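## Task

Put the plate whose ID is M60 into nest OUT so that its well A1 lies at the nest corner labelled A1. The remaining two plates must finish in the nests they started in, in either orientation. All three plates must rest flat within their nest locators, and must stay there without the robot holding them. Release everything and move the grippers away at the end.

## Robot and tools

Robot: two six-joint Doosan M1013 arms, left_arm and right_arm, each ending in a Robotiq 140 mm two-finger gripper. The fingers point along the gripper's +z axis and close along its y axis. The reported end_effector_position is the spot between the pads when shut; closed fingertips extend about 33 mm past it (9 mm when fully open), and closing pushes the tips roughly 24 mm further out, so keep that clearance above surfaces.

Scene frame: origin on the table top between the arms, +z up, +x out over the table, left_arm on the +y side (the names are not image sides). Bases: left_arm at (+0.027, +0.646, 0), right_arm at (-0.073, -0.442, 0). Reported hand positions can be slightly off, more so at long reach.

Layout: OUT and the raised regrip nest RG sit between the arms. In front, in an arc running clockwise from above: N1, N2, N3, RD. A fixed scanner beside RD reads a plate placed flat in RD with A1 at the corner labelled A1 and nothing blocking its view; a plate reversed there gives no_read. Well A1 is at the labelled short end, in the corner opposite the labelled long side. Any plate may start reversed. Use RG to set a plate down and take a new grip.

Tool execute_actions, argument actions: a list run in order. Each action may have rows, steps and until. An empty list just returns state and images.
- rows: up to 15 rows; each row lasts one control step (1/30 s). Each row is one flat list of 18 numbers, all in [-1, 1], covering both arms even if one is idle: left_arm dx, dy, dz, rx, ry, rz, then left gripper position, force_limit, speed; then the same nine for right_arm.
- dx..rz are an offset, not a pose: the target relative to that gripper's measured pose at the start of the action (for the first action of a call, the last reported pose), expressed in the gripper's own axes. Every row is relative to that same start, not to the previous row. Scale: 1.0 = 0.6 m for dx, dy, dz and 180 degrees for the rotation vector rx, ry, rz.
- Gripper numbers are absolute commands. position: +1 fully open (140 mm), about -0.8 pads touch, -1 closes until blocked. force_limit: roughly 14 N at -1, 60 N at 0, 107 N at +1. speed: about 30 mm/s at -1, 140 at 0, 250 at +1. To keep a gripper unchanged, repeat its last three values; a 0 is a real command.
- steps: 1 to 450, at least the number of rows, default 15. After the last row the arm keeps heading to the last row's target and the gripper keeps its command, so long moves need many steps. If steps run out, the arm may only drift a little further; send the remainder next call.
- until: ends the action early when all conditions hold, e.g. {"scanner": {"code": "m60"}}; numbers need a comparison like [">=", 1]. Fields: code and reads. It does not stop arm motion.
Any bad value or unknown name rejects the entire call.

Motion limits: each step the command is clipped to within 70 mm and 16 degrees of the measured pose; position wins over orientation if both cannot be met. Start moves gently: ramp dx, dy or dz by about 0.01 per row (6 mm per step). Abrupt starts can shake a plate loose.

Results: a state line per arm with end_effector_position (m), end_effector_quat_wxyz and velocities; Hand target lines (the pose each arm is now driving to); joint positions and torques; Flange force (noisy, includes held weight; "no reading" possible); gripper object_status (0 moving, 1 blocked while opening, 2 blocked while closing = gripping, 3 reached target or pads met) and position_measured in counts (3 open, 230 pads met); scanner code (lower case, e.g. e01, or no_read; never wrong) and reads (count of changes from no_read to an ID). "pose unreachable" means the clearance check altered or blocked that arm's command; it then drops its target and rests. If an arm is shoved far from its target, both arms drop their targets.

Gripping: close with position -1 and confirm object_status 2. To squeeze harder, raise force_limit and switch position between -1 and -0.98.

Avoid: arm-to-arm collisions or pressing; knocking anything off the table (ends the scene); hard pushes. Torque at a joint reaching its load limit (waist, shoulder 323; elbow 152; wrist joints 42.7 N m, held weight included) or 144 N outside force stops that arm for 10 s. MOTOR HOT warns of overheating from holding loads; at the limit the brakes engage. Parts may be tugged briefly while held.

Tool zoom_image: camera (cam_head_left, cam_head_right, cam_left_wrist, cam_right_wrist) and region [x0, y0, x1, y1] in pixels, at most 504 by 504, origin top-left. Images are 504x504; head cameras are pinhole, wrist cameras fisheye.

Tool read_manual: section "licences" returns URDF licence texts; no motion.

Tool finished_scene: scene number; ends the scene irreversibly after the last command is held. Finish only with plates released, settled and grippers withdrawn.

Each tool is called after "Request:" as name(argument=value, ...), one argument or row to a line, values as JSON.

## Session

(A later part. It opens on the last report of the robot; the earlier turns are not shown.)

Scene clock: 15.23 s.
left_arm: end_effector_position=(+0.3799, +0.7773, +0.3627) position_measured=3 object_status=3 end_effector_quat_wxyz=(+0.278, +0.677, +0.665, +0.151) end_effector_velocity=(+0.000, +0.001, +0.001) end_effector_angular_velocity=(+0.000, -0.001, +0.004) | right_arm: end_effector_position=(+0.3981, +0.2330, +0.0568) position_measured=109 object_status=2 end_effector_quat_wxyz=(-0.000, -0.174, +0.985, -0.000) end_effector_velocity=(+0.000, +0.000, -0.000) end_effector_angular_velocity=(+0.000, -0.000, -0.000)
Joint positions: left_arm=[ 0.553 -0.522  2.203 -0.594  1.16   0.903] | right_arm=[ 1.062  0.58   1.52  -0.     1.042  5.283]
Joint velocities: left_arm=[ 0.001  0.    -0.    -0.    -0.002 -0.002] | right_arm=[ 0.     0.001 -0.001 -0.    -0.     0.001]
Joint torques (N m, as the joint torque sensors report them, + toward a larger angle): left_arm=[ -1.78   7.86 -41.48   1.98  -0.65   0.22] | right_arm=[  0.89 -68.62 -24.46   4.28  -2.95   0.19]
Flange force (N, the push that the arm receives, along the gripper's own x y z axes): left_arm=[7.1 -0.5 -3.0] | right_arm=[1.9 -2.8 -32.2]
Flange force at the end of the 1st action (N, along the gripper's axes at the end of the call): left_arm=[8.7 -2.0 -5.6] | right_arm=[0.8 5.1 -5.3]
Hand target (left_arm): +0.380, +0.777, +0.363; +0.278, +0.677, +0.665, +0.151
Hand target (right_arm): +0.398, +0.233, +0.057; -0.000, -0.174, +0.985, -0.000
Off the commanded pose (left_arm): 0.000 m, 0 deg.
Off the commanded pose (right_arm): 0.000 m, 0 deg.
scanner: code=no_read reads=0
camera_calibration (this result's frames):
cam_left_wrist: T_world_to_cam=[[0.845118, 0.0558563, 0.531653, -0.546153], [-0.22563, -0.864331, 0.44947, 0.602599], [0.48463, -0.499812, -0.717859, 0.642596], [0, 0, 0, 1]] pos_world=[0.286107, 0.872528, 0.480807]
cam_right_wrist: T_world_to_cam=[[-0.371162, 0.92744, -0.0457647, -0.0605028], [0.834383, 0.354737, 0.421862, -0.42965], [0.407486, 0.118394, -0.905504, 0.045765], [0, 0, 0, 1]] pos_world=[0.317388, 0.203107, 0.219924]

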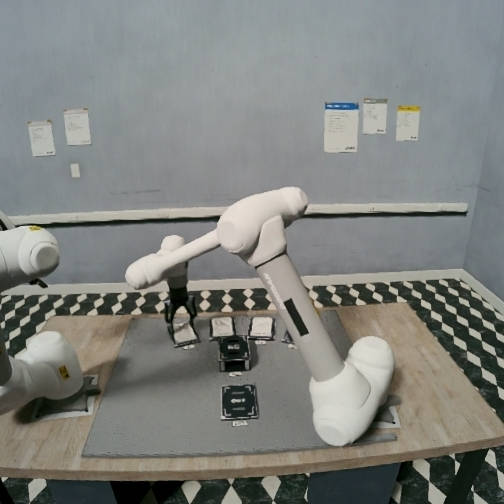

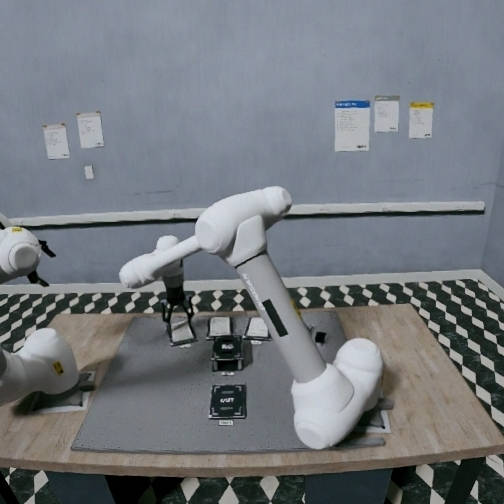

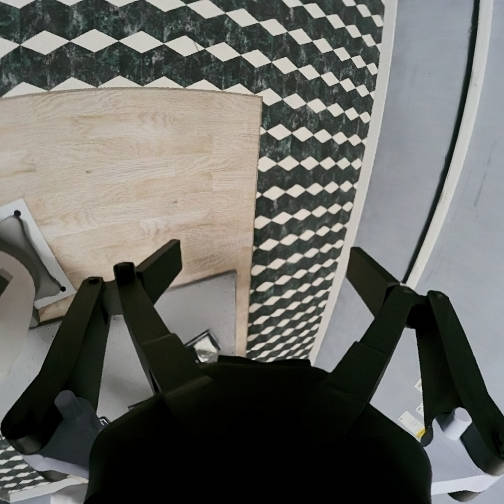

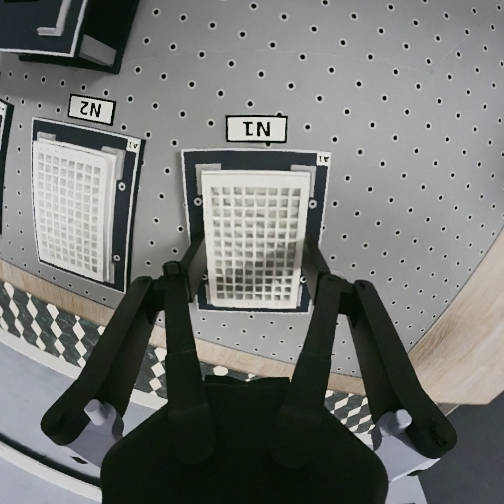

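Request:
execute_actions(
  actions=[
    {"rows":[[0,0,0,0,0,0,1,0,0,0,0,-0.002,0,0,0,-1,0,-0.6],[0,0,0,0,0,0,1,0,0,0,0,-0.004,0,0,0,-1,0,-0.6],[0,0,0,0,0,0,1,0,0,0,0,-0.007,0,0,0,-1,0,-0.6],[0,0,0,0,0,0,1,0,0,0,0,-0.011,0,0,0,-1,0,-0.6],[0,0,0,0,0,0,1,0,0,0,0,-0.016,0,0,0,-1,0,-0.6],[0,0,0,0,0,0,1,0,0,0,0,-0.022,0,0,0,-1,0,-0.6],[0,0,0,0,0,0,1,0,0,0,0,-0.03,0,0,0,-1,0,-0.6],[0,0,0,0,0,0,1,0,0,0,0,-0.04,0,0,0,-1,0,-0.6],[0,0,0,0,0,0,1,0,0,0,0,-0.05,0,0,0,-1,0,-0.6],[0,0,0,0,0,0,1,0,0,0,0,-0.06,0,0,0,-1,0,-0.6],[0,0,0,0,0,0,1,0,0,0,0,-0.07,0,0,0,-1,0,-0.6],[0,0,0,0,0,0,1,0,0,0,0,-0.08,0,0,0,-1,0,-0.6]],"steps":20},
  ],
)

Request:
zoom_image(
  camera="cam_head_left",
  region=[145, 280, 225, 355],
)

Scene clock: 16.40 s.
left_arm: end_effector_position=(+0.3799, +0.7773, +0.3627) position_measured=3 object_status=3 end_effector_quat_wxyz=(+0.278, +0.677, +0.665, +0.151) end_effector_velocity=(+0.000, +0.000, +0.000) end_effector_angular_velocity=(+0.000, -0.001, +0.001) | right_arm: end_effector_position=(+0.3980, +0.2329, +0.1047) position_measured=109 object_status=2 end_effector_quat_wxyz=(-0.000, -0.174, +0.985, -0.000) end_effector_velocity=(+0.000, -0.000, +0.001) end_effector_angular_velocity=(+0.000, -0.000, -0.000)
Joint positions: left_arm=[ 0.553 -0.522  2.203 -0.594  1.16   0.903] | right_arm=[ 1.062  0.543  1.484 -0.     1.115  5.283]
Joint velocities: left_arm=[ 0.    -0.    -0.     0.    -0.001 -0.001] | right_arm=[-0.    -0.001 -0.001 -0.     0.001  0.   ]
Joint torques (N m, as the joint torque sensors report them, + toward a larger angle): left_arm=[ -3.24   8.42 -41.27   2.09  -0.29   0.13] | right_arm=[ -1.91 -85.09 -36.24   3.34   0.02   0.16]
Flange force (N, the push that the arm receives, along the gripper's own x y z axes): left_arm=[10.6 -4.2 -5.9] | right_arm=[5.7 -1.4 -4.8]
Hand target (left_arm): +0.380, +0.777, +0.363; +0.278, +0.677, +0.665, +0.151
Hand target (right_arm): +0.398, +0.233, +0.105; -0.000, -0.174, +0.985, -0.000
Off the commanded pose (left_arm): 0.000 m, 0 deg.
Off the commanded pose (right_arm): 0.000 m, 0 deg.
scanner: code=no_read reads=0
camera_calibration (this result's frames):
cam_left_wrist: T_world_to_cam=[[0.845119, 0.0558564, 0.531653, -0.546153], [-0.22563, -0.864331, 0.449471, 0.602598], [0.48463, -0.499813, -0.717859, 0.642596], [0, 0, 0, 1]] pos_world=[0.286107, 0.872528, 0.480807]
cam_right_wrist: T_world_to_cam=[[-0.371254, 0.9274, -0.0458205, -0.0582441], [0.834374, 0.354853, 0.421781, -0.449766], [0.40742, 0.118357, -0.905539, 0.0892281], [0, 0, 0, 1]] pos_world=[0.317296, 0.203056, 0.267834]

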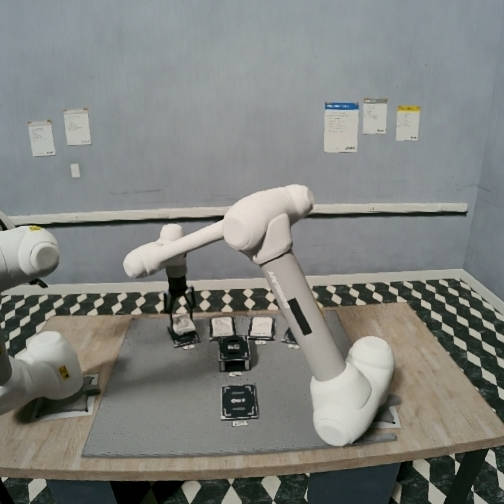

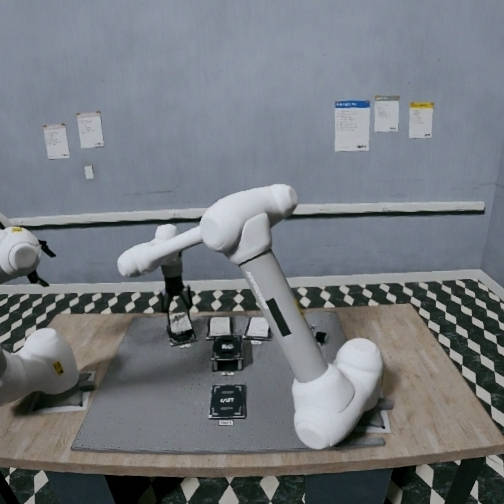

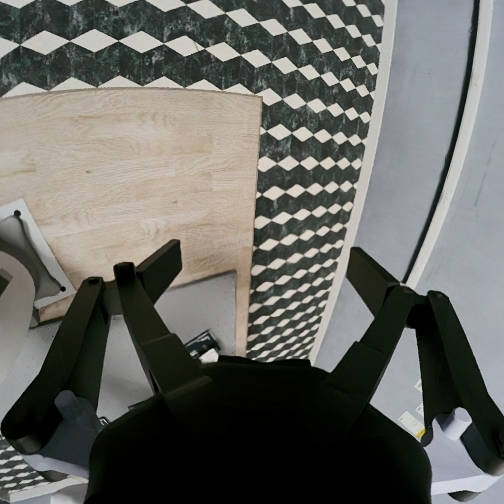

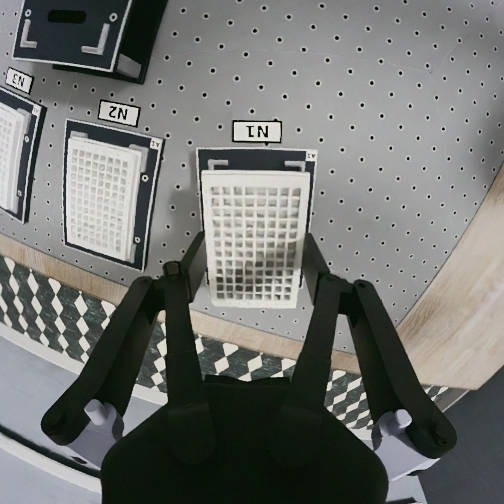

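Region (145, 280, 225, 355) of cam_head_left's 504x504 image, scaled by 6.300, with more detail than that image has; it fills the top 472 rows of this view, and the rest is white.

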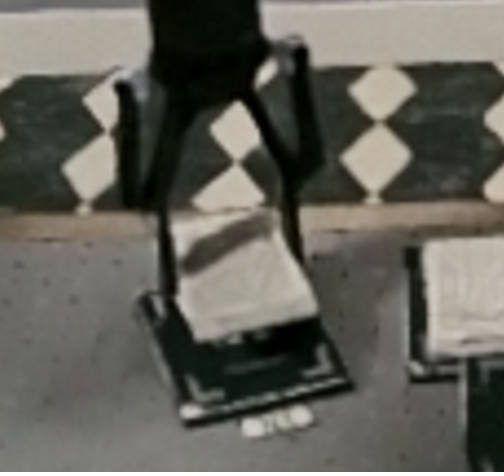

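Request:
execute_actions(
  actions=[
    {"rows":[[0,0,0,0,0,0,1,0,0,0.004,0.001,-0.002,0,0,-0.006,-1,0,-0.6],[0,0,0,0,0,0,1,0,0,0.012,0.003,-0.004,0,0,-0.018,-1,0,-0.6],[0,0,0,0,0,0,1,0,0,0.024,0.006,-0.007,0,0,-0.035,-1,0,-0.6],[0,0,0,0,0,0,1,0,0,0.04,0.011,-0.01,0,0,-0.055,-1,0,-0.6],[0,0,0,0,0,0,1,0,0,0.06,0.016,-0.014,0,0,-0.08,-1,0,-0.6],[0,0,0,0,0,0,1,0,0,0.08,0.021,-0.018,0,0,-0.11,-1,0,-0.6],[0,0,0,0,0,0,1,0,0,0.1,0.027,-0.022,0,0,-0.14,-1,0,-0.6],[0,0,0,0,0,0,1,0,0,0.12,0.032,-0.026,0,0,-0.17,-1,0,-0.6],[0,0,0,0,0,0,1,0,0,0.14,0.037,-0.03,0,0,-0.2,-1,0,-0.6],[0,0,0,0,0,0,1,0,0,0.16,0.043,-0.034,0,0,-0.23,-1,0,-0.6],[0,0,0,0,0,0,1,0,0,0.18,0.048,-0.038,0,0,-0.26,-1,0,-0.6],[0,0,0,0,0,0,1,0,0,0.2,0.053,-0.042,0,0,-0.29,-1,0,-0.6],[0,0,0,0,0,0,1,0,0,0.225,0.06,-0.042,0,0,-0.33,-1,0,-0.6],[0,0,0,0,0,0,1,0,0,0.25,0.066,-0.042,0,0,-0.37,-1,0,-0.6],[0,0,0,0,0,0,1,0,0,0.64,0.175,-0.042,0,0,-0.889,-1,0,-0.6]],"steps":80},
  ],
)

Scene clock: 20.13 s.
left_arm: end_effector_position=(+0.3799, +0.7773, +0.3627) position_measured=3 object_status=3 end_effector_quat_wxyz=(+0.278, +0.677, +0.665, +0.151) end_effector_velocity=(+0.000, -0.000, -0.000) end_effector_angular_velocity=(+0.000, -0.001, -0.001) | right_arm: end_effector_position=(+0.0015, +0.1992, +0.1292) position_measured=109 object_status=2 end_effector_quat_wxyz=(+0.000, +1.000, +0.000, +0.000) end_effector_velocity=(+0.000, +0.001, +0.000) end_effector_angular_velocity=(+0.001, -0.000, -0.001)
Joint positions: left_arm=[ 0.553 -0.522  2.203 -0.594  1.16   0.903] | right_arm=[ 1.544  0.271  1.842 -0.001  1.03   2.973]
Joint velocities: left_arm=[-0.    -0.     0.    -0.001 -0.     0.001] | right_arm=[-0.    -0.    -0.    -0.    -0.001  0.001]
Joint torques (N m, as the joint torque sensors report them, + toward a larger angle): left_arm=[ -2.46   7.69 -40.98   2.    -0.45   0.22] | right_arm=[ -1.23 -58.73 -33.21   3.77  -0.05   0.18]
Flange force (N, the push that the arm receives, along the gripper's own x y z axes): left_arm=[9.2 -0.9 -4.2] | right_arm=[-1.8 1.6 -6.5]
Hand target (left_arm): +0.380, +0.777, +0.363; +0.278, +0.677, +0.665, +0.151
Hand target (right_arm): +0.002, +0.199, +0.129; +0.000, +1.000, +0.000, +0.000
Off the commanded pose (left_arm): 0.000 m, 0 deg.
Off the commanded pose (right_arm): 0.001 m, 0 deg.
scanner: code=no_read reads=0
camera_calibration (this result's frames):
cam_left_wrist: T_world_to_cam=[[0.845118, 0.0558564, 0.531653, -0.546154], [-0.22563, -0.864331, 0.44947, 0.602598], [0.48463, -0.499812, -0.717859, 0.642596], [0, 0, 0, 1]] pos_world=[0.286107, 0.872528, 0.480807]
cam_right_wrist: T_world_to_cam=[[0.0319331, -0.998491, -0.044686, 0.209761], [-0.905475, -0.0478307, 0.421695, -0.0344197], [-0.423196, 0.026996, -0.905636, 0.296401], [0, 0, 0, 1]] pos_world=[0.0875712, 0.199796, 0.292319]

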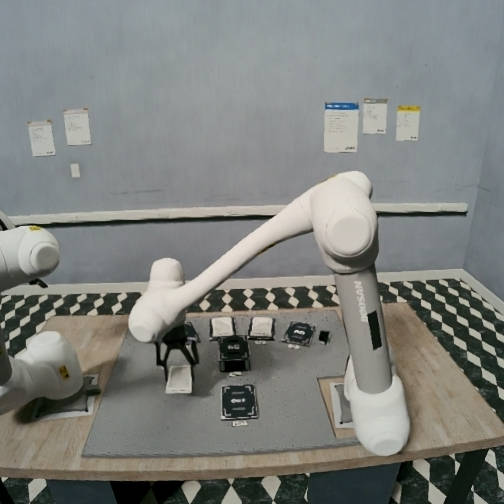

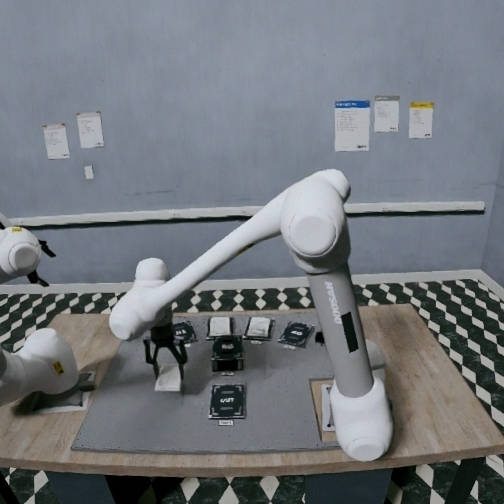

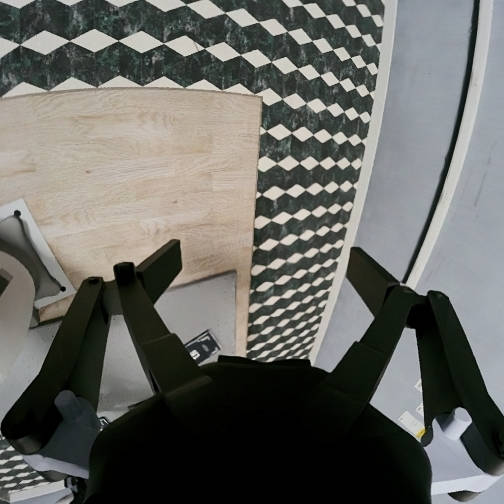

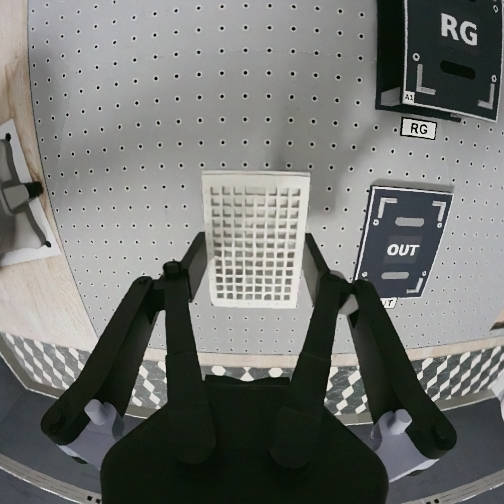

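Request:
execute_actions(
  actions=[
    {"rows":[[0,0,0,0,0,0,1,0,0,-0.002,0.004,0,0,0,0,-1,0,-0.6],[0,0,0,0,0,0,1,0,0,-0.005,0.012,0.001,0,0,0,-1,0,-0.6],[0,0,0,0,0,0,1,0,0,-0.01,0.024,0.003,0,0,0,-1,0,-0.6],[0,0,0,0,0,0,1,0,0,-0.015,0.04,0.005,0,0,0,-1,0,-0.6],[0,0,0,0,0,0,1,0,0,-0.02,0.06,0.007,0,0,0,-1,0,-0.6],[0,0,0,0,0,0,1,0,0,-0.025,0.08,0.01,0,0,0,-1,0,-0.6],[0,0,0,0,0,0,1,0,0,-0.03,0.1,0.012,0,0,0,-1,0,-0.6],[0,0,0,0,0,0,1,0,0,-0.035,0.125,0.015,0,0,0,-1,0,-0.6],[0,0,0,0,0,0,1,0,0,-0.04,0.15,0.018,0,0,0,-1,0,-0.6],[0,0,0,0,0,0,1,0,0,-0.045,0.175,0.021,0,0,0,-1,0,-0.6],[0,0,0,0,0,0,1,0,0,-0.051,0.2,0.024,0,0,0,-1,0,-0.6],[0,0,0,0,0,0,1,0,0,-0.051,0.327,0.0408,0,0,0,-1,0,-0.6]],"steps":34},
  ],
)

Request:
zoom_image(
  camera="cam_right_wrist",
  region=[160, 120, 350, 320],
)

Scene clock: 21.97 s.
left_arm: end_effector_position=(+0.3799, +0.7773, +0.3627) position_measured=3 object_status=3 end_effector_quat_wxyz=(+0.278, +0.677, +0.665, +0.151) end_effector_velocity=(+0.000, +0.001, +0.000) end_effector_angular_velocity=(+0.001, -0.000, +0.001) | right_arm: end_effector_position=(-0.0286, +0.0029, +0.1045) position_measured=109 object_status=2 end_effector_quat_wxyz=(+0.000, +1.000, +0.000, +0.000) end_effector_velocity=(+0.000, +0.001, +0.001) end_effector_angular_velocity=(+0.002, -0.000, +0.002)
Joint positions: left_arm=[ 0.553 -0.522  2.203 -0.594  1.16   0.903] | right_arm=[ 1.537 -0.002  2.216 -0.001  0.928  2.966]
Joint velocities: left_arm=[ 0.     0.    -0.001  0.    -0.001 -0.   ] | right_arm=[ 0.    -0.    -0.001  0.    -0.    -0.002]
Joint torques (N m, as the joint torque sensors report them, + toward a larger angle): left_arm=[ -2.92   7.64 -41.1    2.1   -0.49  -0.04] | right_arm=[  0.33 -29.84 -31.14   3.63  -0.05  -0.03]
Flange force (N, the push that the arm receives, along the gripper's own x y z axes): left_arm=[11.7 -2.5 -5.5] | right_arm=[0.5 1.9 -6.4]
Hand target (left_arm): +0.380, +0.777, +0.363; +0.278, +0.677, +0.665, +0.151
Hand target (right_arm): -0.029, +0.003, +0.105; +0.000, +1.000, +0.000, +0.000
Off the commanded pose (left_arm): 0.000 m, 0 deg.
Off the commanded pose (right_arm): 0.001 m, 0 deg.
scanner: code=no_read reads=0
camera_calibration (this result's frames):
cam_left_wrist: T_world_to_cam=[[0.845119, 0.0558565, 0.531653, -0.546154], [-0.22563, -0.864331, 0.449471, 0.602598], [0.48463, -0.499813, -0.717859, 0.642596], [0, 0, 0, 1]] pos_world=[0.286107, 0.872528, 0.480807]
cam_right_wrist: T_world_to_cam=[[0.0318267, -0.998494, -0.0446866, 0.0136569], [-0.90551, -0.0477326, 0.421633, -0.0606524], [-0.423131, 0.027045, -0.905665, 0.266655], [0, 0, 0, 1]] pos_world=[0.0574739, 0.00352959, 0.267683]

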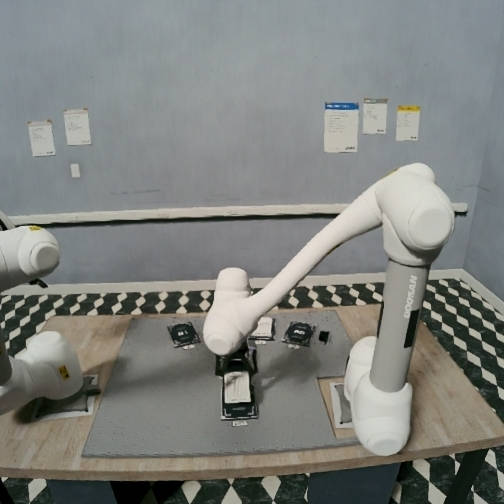

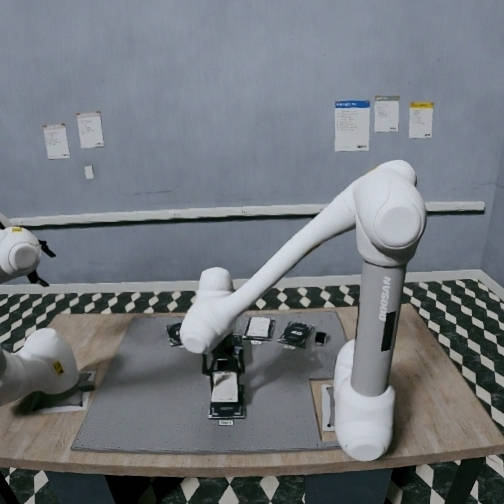

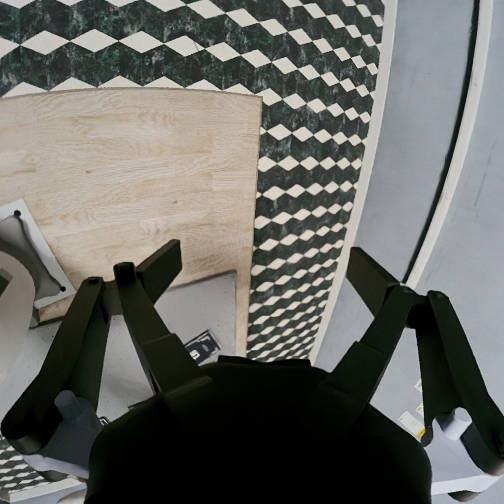

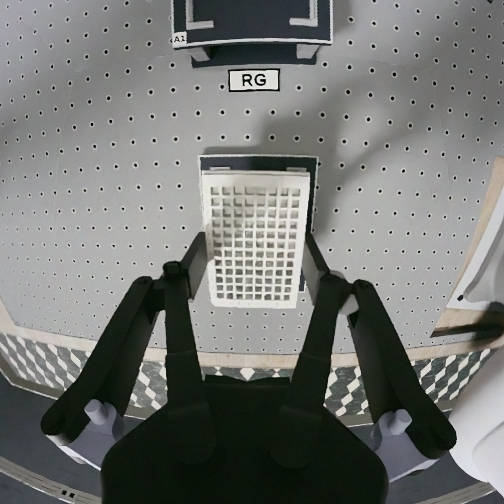

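Region (160, 120, 350, 320) of cam_right_wrist's 504x504 image, scaled by 2.520, with more detail than that image has; it fills the left 479 columns of this view, and the rest is white.

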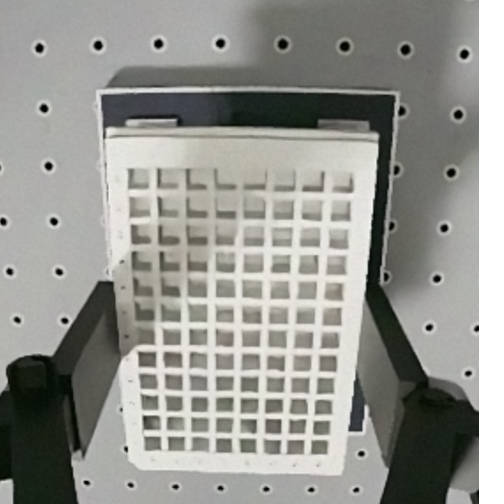

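Request:
execute_actions(
  actions=[
    {"rows":[[0,0,0,0,0,0,1,0,0,-0.002,0.001,0.004,0,0,-0.001,-1,0,-0.6],[0,0,0,0,0,0,1,0,0,-0.004,0.002,0.01,0,0,-0.002,-1,0,-0.6],[0,0,0,0,0,0,1,0,0,-0.007,0.003,0.018,0,0,-0.003,-1,0,-0.6],[0,0,0,0,0,0,1,0,0,-0.009,0.004,0.027,0,0,-0.0035,-1,0,-0.6],[0,0,0,0,0,0,1,0,0,-0.011,0.004,0.036,0,0,-0.0035,-1,0,-0.6],[0,0,0,0,0,0,1,0,0,-0.011,0.004,0.045,0,0,-0.0035,-1,0,-0.6],[0,0,0,0,0,0,1,0,0,-0.011,0.004,0.054,0,0,-0.0035,-1,0,-0.6]],"steps":18},
  ],
)

Request:
zoom_image(
  camera="cam_right_wrist",
  region=[160, 140, 350, 320],
)

Scene clock: 23.03 s.
left_arm: end_effector_position=(+0.3799, +0.7773, +0.3627) position_measured=3 object_status=3 end_effector_quat_wxyz=(+0.278, +0.677, +0.665, +0.151) end_effector_velocity=(+0.000, -0.000, +0.000) end_effector_angular_velocity=(+0.000, -0.001, -0.001) | right_arm: end_effector_position=(-0.0351, +0.0005, +0.0721) position_measured=109 object_status=2 end_effector_quat_wxyz=(+0.000, +1.000, +0.006, +0.000) end_effector_velocity=(+0.000, +0.001, +0.000) end_effector_angular_velocity=(+0.001, -0.000, -0.001)
Joint positions: left_arm=[ 0.553 -0.522  2.203 -0.594  1.16   0.903] | right_arm=[ 1.551  0.035  2.253 -0.001  0.854  2.969]
Joint velocities: left_arm=[-0.001  0.    -0.001 -0.    -0.     0.   ] | right_arm=[ 0.     0.    -0.001 -0.    -0.001  0.001]
Joint torques (N m, as the joint torque sensors report them, + toward a larger angle): left_arm=[ -3.14   7.4  -41.45   2.13  -0.48   0.11] | right_arm=[ -0.83 -34.24 -29.84   3.41   0.06   0.27]
Flange force (N, the push that the arm receives, along the gripper's own x y z axes): left_arm=[11.9 -2.8 -4.9] | right_arm=[-1.1 -1.6 -2.6]
Hand target (left_arm): +0.380, +0.777, +0.363; +0.278, +0.677, +0.665, +0.151
Hand target (right_arm): -0.035, +0.000, +0.072; +0.000, +1.000, +0.006, +0.000
Off the commanded pose (left_arm): 0.000 m, 0 deg.
Off the commanded pose (right_arm): 0.000 m, 0 deg.
scanner: code=no_read reads=0
camera_calibration (this result's frames):
cam_left_wrist: T_world_to_cam=[[0.845119, 0.0558565, 0.531653, -0.546154], [-0.22563, -0.864331, 0.449471, 0.602598], [0.48463, -0.499813, -0.717859, 0.642596], [0, 0, 0, 1]] pos_world=[0.286107, 0.872528, 0.480807]
cam_right_wrist: T_world_to_cam=[[0.0426098, -0.998091, -0.0447096, 0.0104104], [-0.904914, -0.0575216, 0.42169, -0.0530235], [-0.423457, 0.0224902, -0.905637, 0.234601], [0, 0, 0, 1]] pos_world=[0.050918, 0.00206437, 0.235288]

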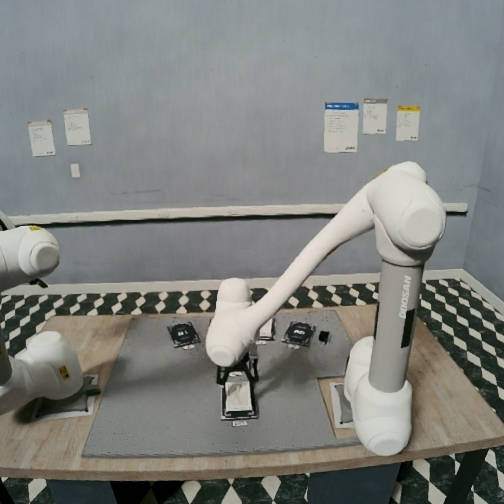

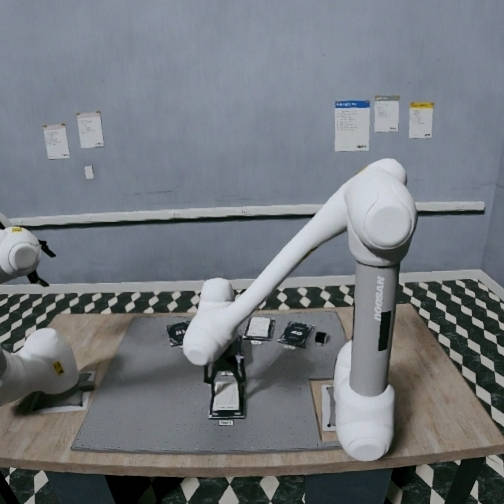

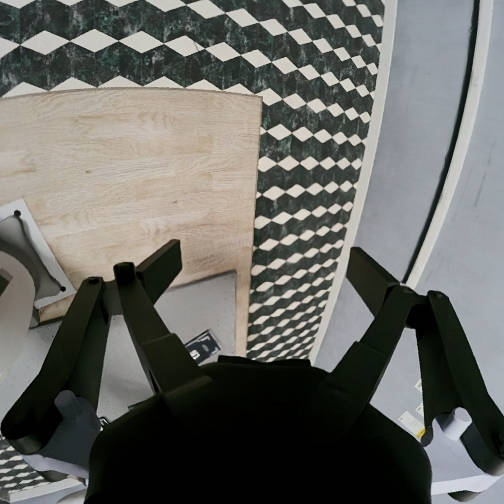

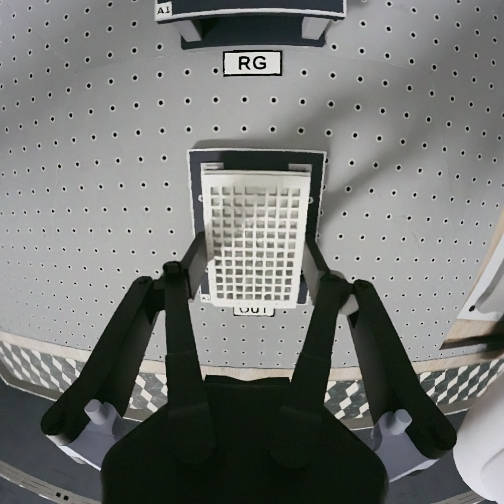

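Region (160, 140, 350, 320) of cam_right_wrist's 504x504 image, scaled by 2.653, with more detail than that image has; it fills the top 477 rows of this view, and the rest is white.

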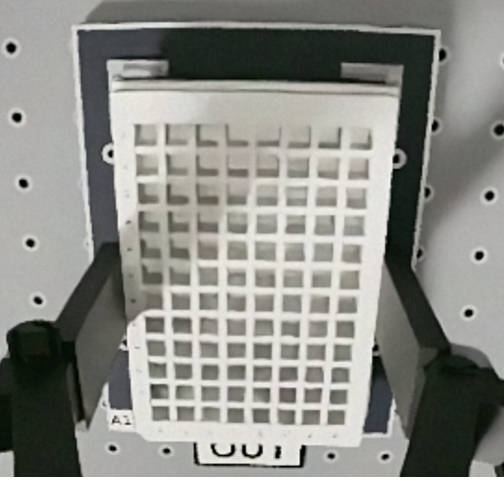

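Request:
execute_actions(
  actions=[
    {"rows":[[0,0,0,0,0,0,1,0,0,0,0.0006,0.004,0,0,0,-1,0,-0.6],[0,0,0,0,0,0,1,0,0,0,0.0006,0.008,0,0,0,-1,0,-0.6],[0,0,0,0,0,0,1,0,0,0,0.0006,0.013,0,0,0,-1,0,-0.6]],"steps":12},
  ],
)

Request:
zoom_image(
  camera="cam_right_wrist",
  region=[160, 140, 350, 320],
)

Scene clock: 23.87 s.
left_arm: end_effector_position=(+0.3799, +0.7773, +0.3627) position_measured=3 object_status=3 end_effector_quat_wxyz=(+0.278, +0.677, +0.665, +0.151) end_effector_velocity=(+0.000, -0.000, +0.000) end_effector_angular_velocity=(+0.000, -0.001, -0.001) | right_arm: end_effector_position=(-0.0351, +0.0002, +0.0643) position_measured=109 object_status=2 end_effector_quat_wxyz=(+0.000, +1.000, +0.006, +0.000) end_effector_velocity=(-0.000, -0.001, -0.001) end_effector_angular_velocity=(-0.002, +0.000, +0.000)
Joint positions: left_arm=[ 0.553 -0.522  2.203 -0.594  1.16   0.903] | right_arm=[ 1.55   0.045  2.261 -0.001  0.836  2.969]
Joint velocities: left_arm=[-0.001  0.    -0.    -0.001  0.     0.001] | right_arm=[-0.     0.     0.002 -0.     0.    -0.   ]
Joint torques (N m, as the joint torque sensors report them, + toward a larger angle): left_arm=[ -2.59   7.71 -41.43   2.03  -0.45   0.11] | right_arm=[ -2.15 -31.73 -29.14   3.22   0.03   0.27]
Flange force (N, the push that the arm receives, along the gripper's own x y z axes): left_arm=[9.8 -2.2 -4.4] | right_arm=[-4.5 2.4 -6.9]
Hand target (left_arm): +0.380, +0.777, +0.363; +0.278, +0.677, +0.665, +0.151
Hand target (right_arm): -0.035, +0.000, +0.064; +0.000, +1.000, +0.006, +0.000
Off the commanded pose (left_arm): 0.000 m, 0 deg.
Off the commanded pose (right_arm): 0.000 m, 0 deg.
scanner: code=no_read reads=0
camera_calibration (this result's frames):
cam_left_wrist: T_world_to_cam=[[0.845118, 0.0558564, 0.531653, -0.546154], [-0.22563, -0.864331, 0.44947, 0.602599], [0.48463, -0.499812, -0.717859, 0.642596], [0, 0, 0, 1]] pos_world=[0.286107, 0.872528, 0.480807]
cam_right_wrist: T_world_to_cam=[[0.0426986, -0.998087, -0.0447081, 0.00971236], [-0.90496, -0.0575988, 0.421581, -0.0497232], [-0.423349, 0.0224582, -0.905688, 0.227581], [0, 0, 0, 1]] pos_world=[0.0509339, 0.00171874, 0.227514]

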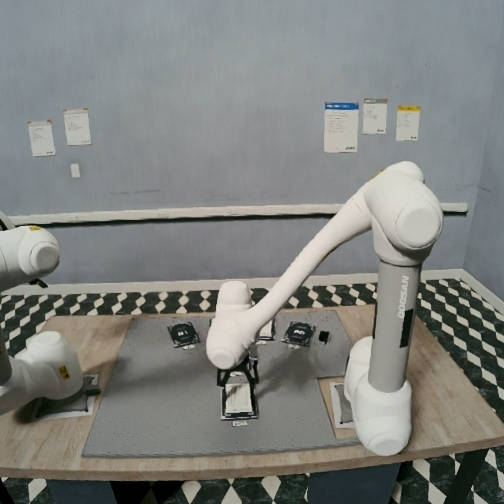

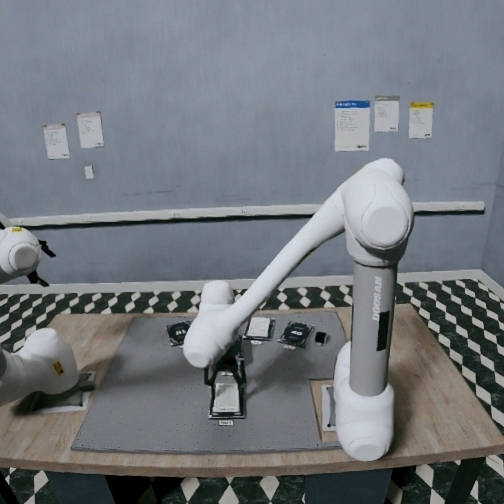

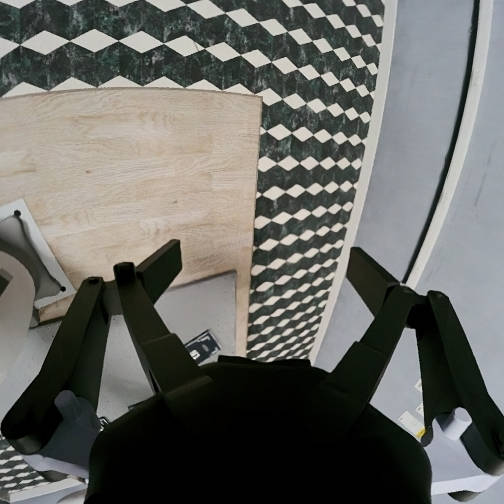

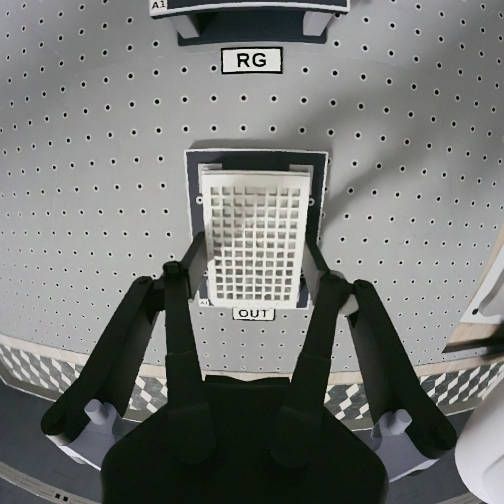

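Region (160, 140, 350, 320) of cam_right_wrist's 504x504 image, scaled by 2.653, with more detail than that image has; it fills the top 477 rows of this view, and the rest is white.

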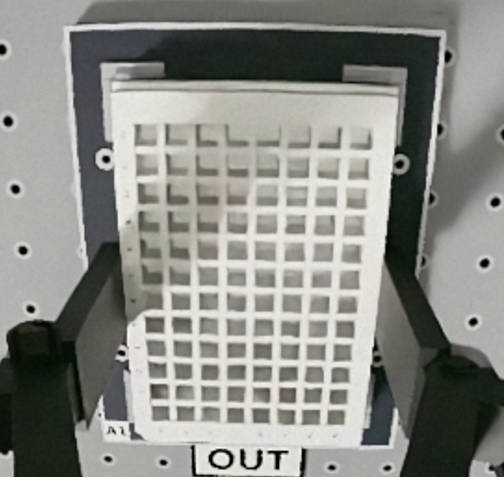

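Request:
execute_actions(
  actions=[
    {"rows":[[0,0,0,0,0,0,1,0,0,0,0,0.002,0,0,-0.001,-1,0,-0.6],[0,0,0,0,0,0,1,0,0,0,0,0.004,0,0,-0.001,-1,0,-0.6],[0,0,0,0,0,0,1,0,0,0,0,0.006,0,0,-0.001,-1,0,-0.6],[0,0,0,0,0,0,1,0,0,0,0,0.008,0,0,-0.001,-1,0,-0.6],[0,0,0,0,0,0,1,0,0,0,0,0.010,0,0,-0.001,-1,0,-0.6],[0,0,0,0,0,0,1,0,0,0,0,0.0115,0,0,-0.001,-1,0,-0.6]],"steps":14},
  ],
)

Scene clock: 24.60 s.
left_arm: end_effector_position=(+0.3799, +0.7773, +0.3627) position_measured=3 object_status=3 end_effector_quat_wxyz=(+0.278, +0.677, +0.665, +0.151) end_effector_velocity=(-0.000, +0.001, +0.000) end_effector_angular_velocity=(+0.001, +0.000, +0.001) | right_arm: end_effector_position=(-0.0351, +0.0002, +0.0575) position_measured=109 object_status=2 end_effector_quat_wxyz=(+0.000, +1.000, +0.007, +0.000) end_effector_velocity=(+0.000, +0.001, +0.000) end_effector_angular_velocity=(+0.001, -0.000, -0.001)
Joint positions: left_arm=[ 0.553 -0.522  2.203 -0.594  1.16   0.903] | right_arm=[ 1.55   0.055  2.267 -0.001  0.82   2.966]
Joint velocities: left_arm=[ 0.001  0.    -0.     0.    -0.001 -0.   ] | right_arm=[ 0.     0.    -0.001  0.    -0.     0.001]
Joint torques (N m, as the joint torque sensors report them, + toward a larger angle): left_arm=[ -2.63   8.37 -41.24   2.07  -0.41   0.26] | right_arm=[ -5.09 -33.01 -27.9    2.45   0.3    0.06]
Flange force (N, the push that the arm receives, along the gripper's own x y z axes): left_arm=[8.7 -2.4 -5.0] | right_arm=[-11.2 -1.5 -6.4]
Hand target (left_arm): +0.380, +0.777, +0.363; +0.278, +0.677, +0.665, +0.151
Hand target (right_arm): -0.035, +0.000, +0.057; +0.000, +1.000, +0.007, +0.000
Off the commanded pose (left_arm): 0.000 m, 0 deg.
Off the commanded pose (right_arm): 0.000 m, 0 deg.
scanner: code=no_read reads=0
camera_calibration (this result's frames):
cam_left_wrist: T_world_to_cam=[[0.845118, 0.0558564, 0.531653, -0.546154], [-0.22563, -0.864331, 0.449471, 0.602598], [0.48463, -0.499813, -0.717859, 0.642596], [0, 0, 0, 1]] pos_world=[0.286107, 0.872528, 0.480807]
cam_right_wrist: T_world_to_cam=[[0.0457754, -0.997949, -0.0447396, 0.0095294], [-0.904775, -0.0604018, 0.421584, -0.0467948], [-0.423422, 0.0211811, -0.905685, 0.221351], [0, 0, 0, 1]] pos_world=[0.0509496, 0.00199492, 0.220628]

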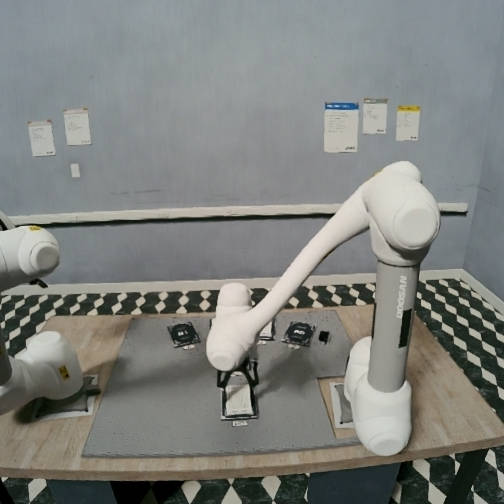

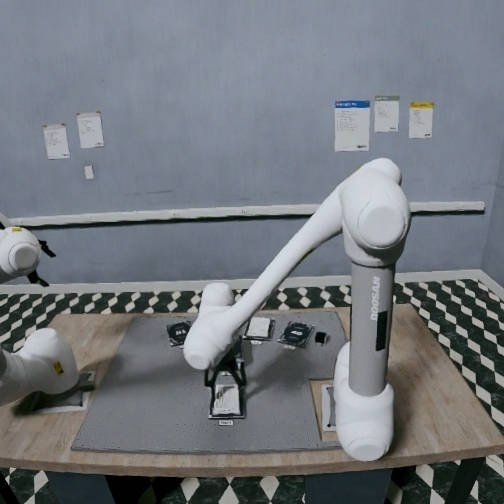

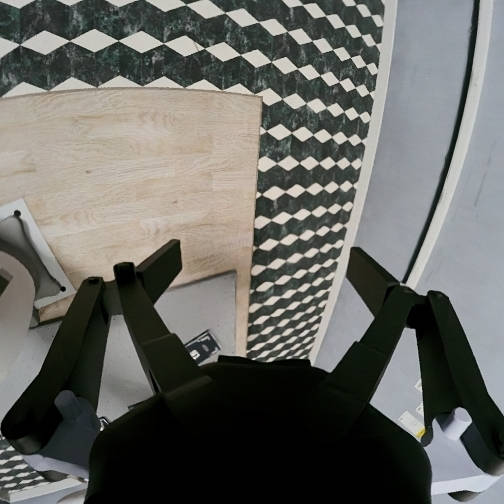

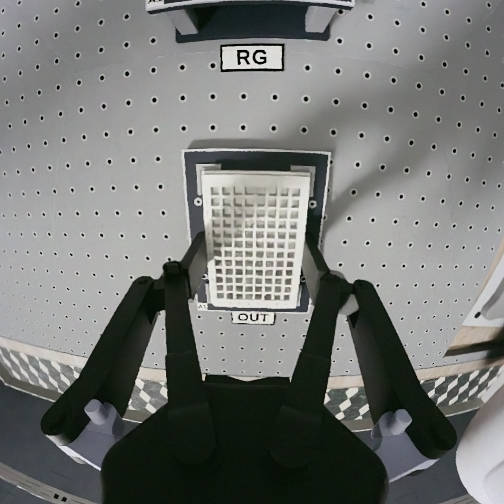

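Slight push toward -x from the locator; shift 0.6 mm and lower 1.2 mm.

Request:
execute_actions(
  actions=[
    {"rows":[[0,0,0,0,0,0,1,0,0,-0.001,0,0,0,0,0,-1,0,-0.6],[0,0,0,0,0,0,1,0,0,-0.001,0,0.001,0,0,0,-1,0,-0.6],[0,0,0,0,0,0,1,0,0,-0.001,0,0.002,0,0,0,-1,0,-0.6]],"steps":11},
  ],
)

Scene clock: 25.17 s.
left_arm: end_effector_position=(+0.3799, +0.7773, +0.3627) position_measured=3 object_status=3 end_effector_quat_wxyz=(+0.278, +0.677, +0.665, +0.151) end_effector_velocity=(+0.000, +0.000, -0.000) end_effector_angular_velocity=(+0.000, -0.000, +0.001) | right_arm: end_effector_position=(-0.0357, +0.0002, +0.0563) position_measured=109 object_status=2 end_effector_quat_wxyz=(+0.000, +1.000, +0.007, +0.000) end_effector_velocity=(-0.000, -0.000, -0.000) end_effector_angular_velocity=(+0.000, -0.000, +0.000)
Joint positions: left_arm=[ 0.553 -0.522  2.203 -0.594  1.16   0.903] | right_arm=[ 1.552  0.057  2.268 -0.001  0.817  2.967]
Joint velocities: left_arm=[ 0.    -0.     0.    -0.    -0.001  0.   ] | right_arm=[ 0.     0.     0.    -0.    -0.001  0.   ]
Joint torques (N m, as the joint torque sensors report them, + toward a larger angle): left_arm=[ -2.63   7.44 -41.29   2.14  -0.38   0.13] | right_arm=[ -4.25 -27.01 -23.49   3.44   0.     0.18]
Flange force (N, the push that the arm receives, along the gripper's own x y z axes): left_arm=[10.6 -1.8 -4.1] | right_arm=[-9.3 1.0 -19.5]
Hand target (left_arm): +0.380, +0.777, +0.363; +0.278, +0.677, +0.665, +0.151
Hand target (right_arm): -0.036, +0.000, +0.056; +0.000, +1.000, +0.007, +0.000
Off the commanded pose (left_arm): 0.000 m, 0 deg.
Off the commanded pose (right_arm): 0.000 m, 0 deg.
scanner: code=no_read reads=0
camera_calibration (this result's frames):
cam_left_wrist: T_world_to_cam=[[0.845118, 0.0558564, 0.531653, -0.546154], [-0.22563, -0.864331, 0.44947, 0.602599], [0.48463, -0.499812, -0.717859, 0.642596], [0, 0, 0, 1]] pos_world=[0.286107, 0.872528, 0.480807]
cam_right_wrist: T_world_to_cam=[[0.0457525, -0.997949, -0.044782, 0.00951782], [-0.90478, -0.0603989, 0.421575, -0.0468271], [-0.423415, 0.0212297, -0.905687, 0.220041], [0, 0, 0, 1]] pos_world=[0.0503652, 0.00199858, 0.219456]

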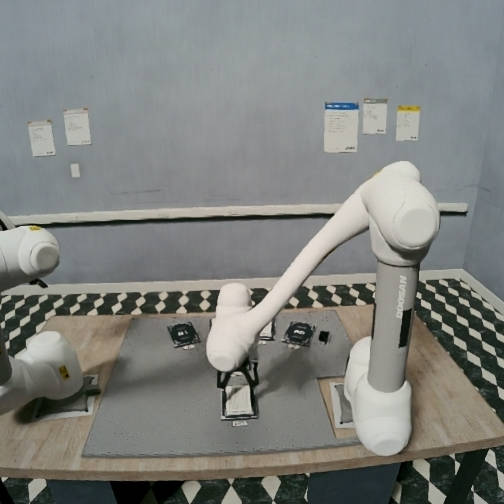

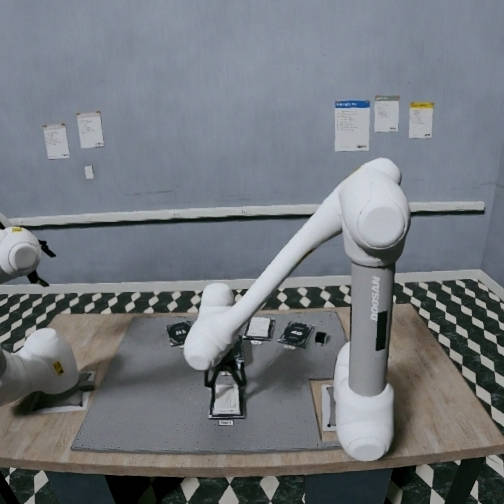

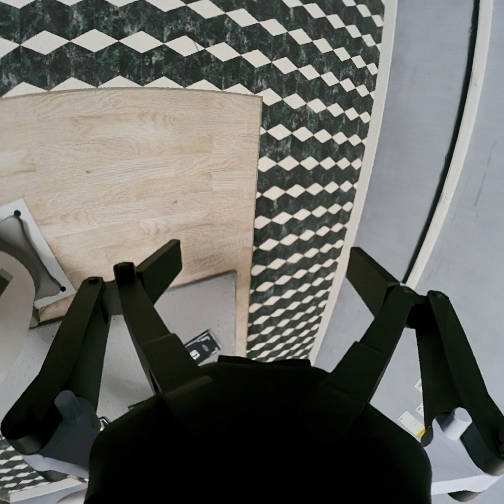

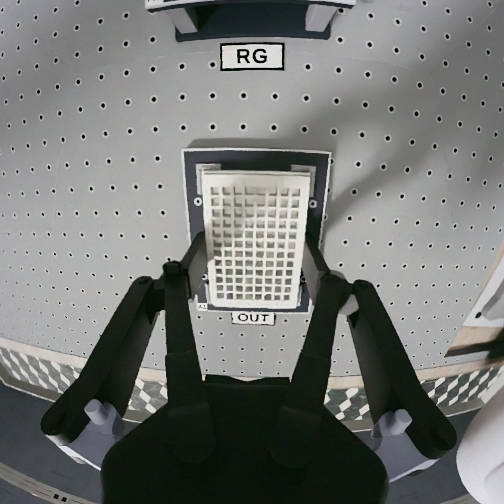

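Seated. Release and rise.

Request:
execute_actions(
  actions=[
    {"rows":[[0,0,0,0,0,0,1,0,0,0,0,0,0,0,0,0.6,0,-0.3]],"steps":9},
    {"rows":[[0,0,0,0,0,0,1,0,0,0,0,-0.01,0,0,0,0.6,0,-0.3],[0,0,0,0,0,0,1,0,0,0,0,-0.03,0,0,0,0.6,0,-0.3],[0,0,0,0,0,0,1,0,0,0,0,-0.06,0,0,0,0.6,0,-0.3],[0,0,0,0,0,0,1,0,0,0,0,-0.1,0,0,0,0.6,0,-0.3],[0,0,0,0,0,0,1,0,0,0,0,-0.15,0,0,0,0.6,0,-0.3],[0,0,0,0,0,0,1,0,0,0,0,-0.33,0,0,0,0.6,0,-0.3]],"steps":30},
  ],
)

Request:
zoom_image(
  camera="cam_right_wrist",
  region=[200, 130, 320, 260],
)

Request:
zoom_image(
  camera="cam_head_left",
  region=[150, 300, 340, 440],
)

Scene clock: 27.03 s.
left_arm: end_effector_position=(+0.3799, +0.7773, +0.3627) position_measured=3 object_status=3 end_effector_quat_wxyz=(+0.278, +0.677, +0.665, +0.151) end_effector_velocity=(+0.000, +0.000, +0.000) end_effector_angular_velocity=(+0.001, -0.001, -0.000) | right_arm: end_effector_position=(-0.0361, +0.0000, +0.2542) position_measured=53 object_status=3 end_effector_quat_wxyz=(+0.000, +1.000, +0.007, -0.000) end_effector_velocity=(+0.000, +0.000, -0.000) end_effector_angular_velocity=(+0.000, -0.000, +0.001)
Joint positions: left_arm=[ 0.553 -0.522  2.203 -0.594  1.16   0.903] | right_arm=[ 1.552 -0.141  2.039 -0.     1.244  2.967]
Joint velocities: left_arm=[ 0.    -0.001 -0.    -0.    -0.     0.001] | right_arm=[-0.     0.     0.    -0.    -0.    -0.001]
Joint torques (N m, as the joint torque sensors report them, + toward a larger angle): left_arm=[ -3.15   8.83 -40.85   2.04  -0.43   0.13] | right_arm=[ -1.43 -21.41 -37.07   3.82  -0.03  -0.02]
Flange force (N, the push that the arm receives, along the gripper's own x y z axes): left_arm=[9.8 -3.9 -7.0] | right_arm=[-3.5 2.1 -5.3]
Flange force at the end of the 1st action (N, along the gripper's axes at the end of the call): left_arm=[12.3 -3.7 -6.1] | right_arm=[-3.3 -1.1 -6.4]
Hand target (left_arm): +0.380, +0.777, +0.363; +0.278, +0.677, +0.665, +0.151
Hand target (right_arm): -0.036, +0.000, +0.254; +0.000, +1.000, +0.007, +0.000
Off the commanded pose (left_arm): 0.000 m, 0 deg.
Off the commanded pose (right_arm): 0.000 m, 0 deg.
scanner: code=no_read reads=0
camera_calibration (this result's frames):
cam_left_wrist: T_world_to_cam=[[0.845118, 0.0558564, 0.531653, -0.546154], [-0.22563, -0.864331, 0.44947, 0.602598], [0.48463, -0.499813, -0.717859, 0.642596], [0, 0, 0, 1]] pos_world=[0.286107, 0.872528, 0.480807]
cam_right_wrist: T_world_to_cam=[[0.0461735, -0.997934, -0.0446741, 0.0182252], [-0.904554, -0.0607449, 0.42201, -0.130804], [-0.423852, 0.0209245, -0.90549, 0.398983], [0, 0, 0, 1]] pos_world=[0.0499495, 0.0018934, 0.41729]

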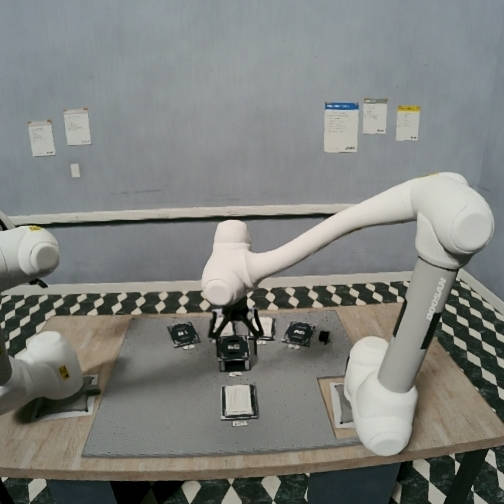

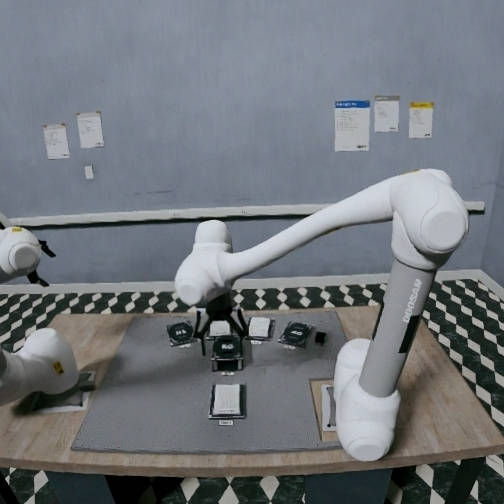

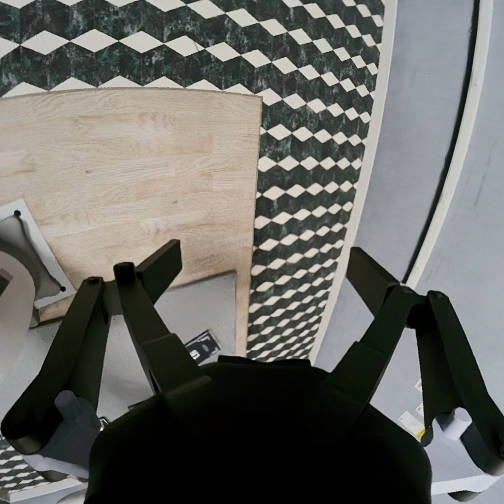

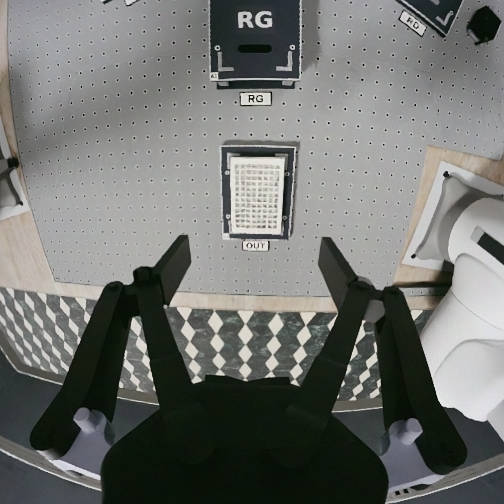

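Region (200, 130, 320, 260) of cam_right_wrist's 504x504 image, scaled by 3.877, with more detail than that image has; it fills the left 465 columns of this view, and the rest is white.

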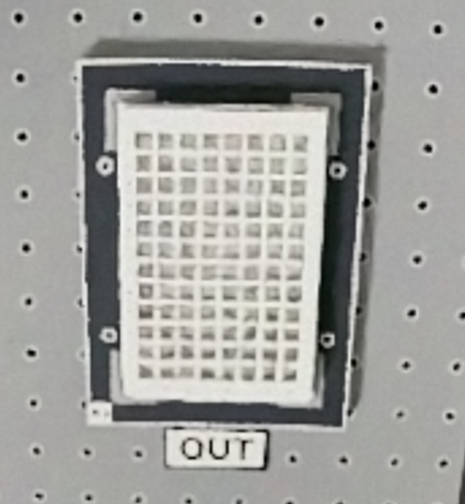

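Region (150, 300, 340, 440) of cam_head_left's 504x504 image, scaled by 2.653, with more detail than that image has; it fills the top 371 rows of this view, and the rest is white.

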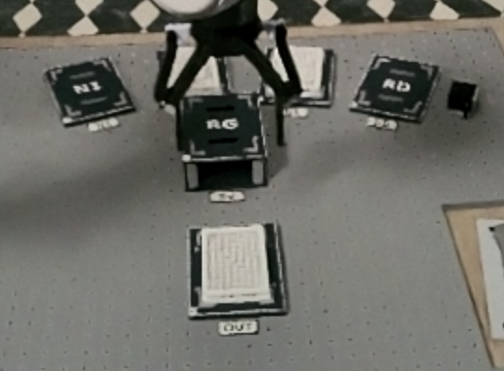

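Request:
finished_scene(
  scene=1,
)

The scene is finished: the task was done.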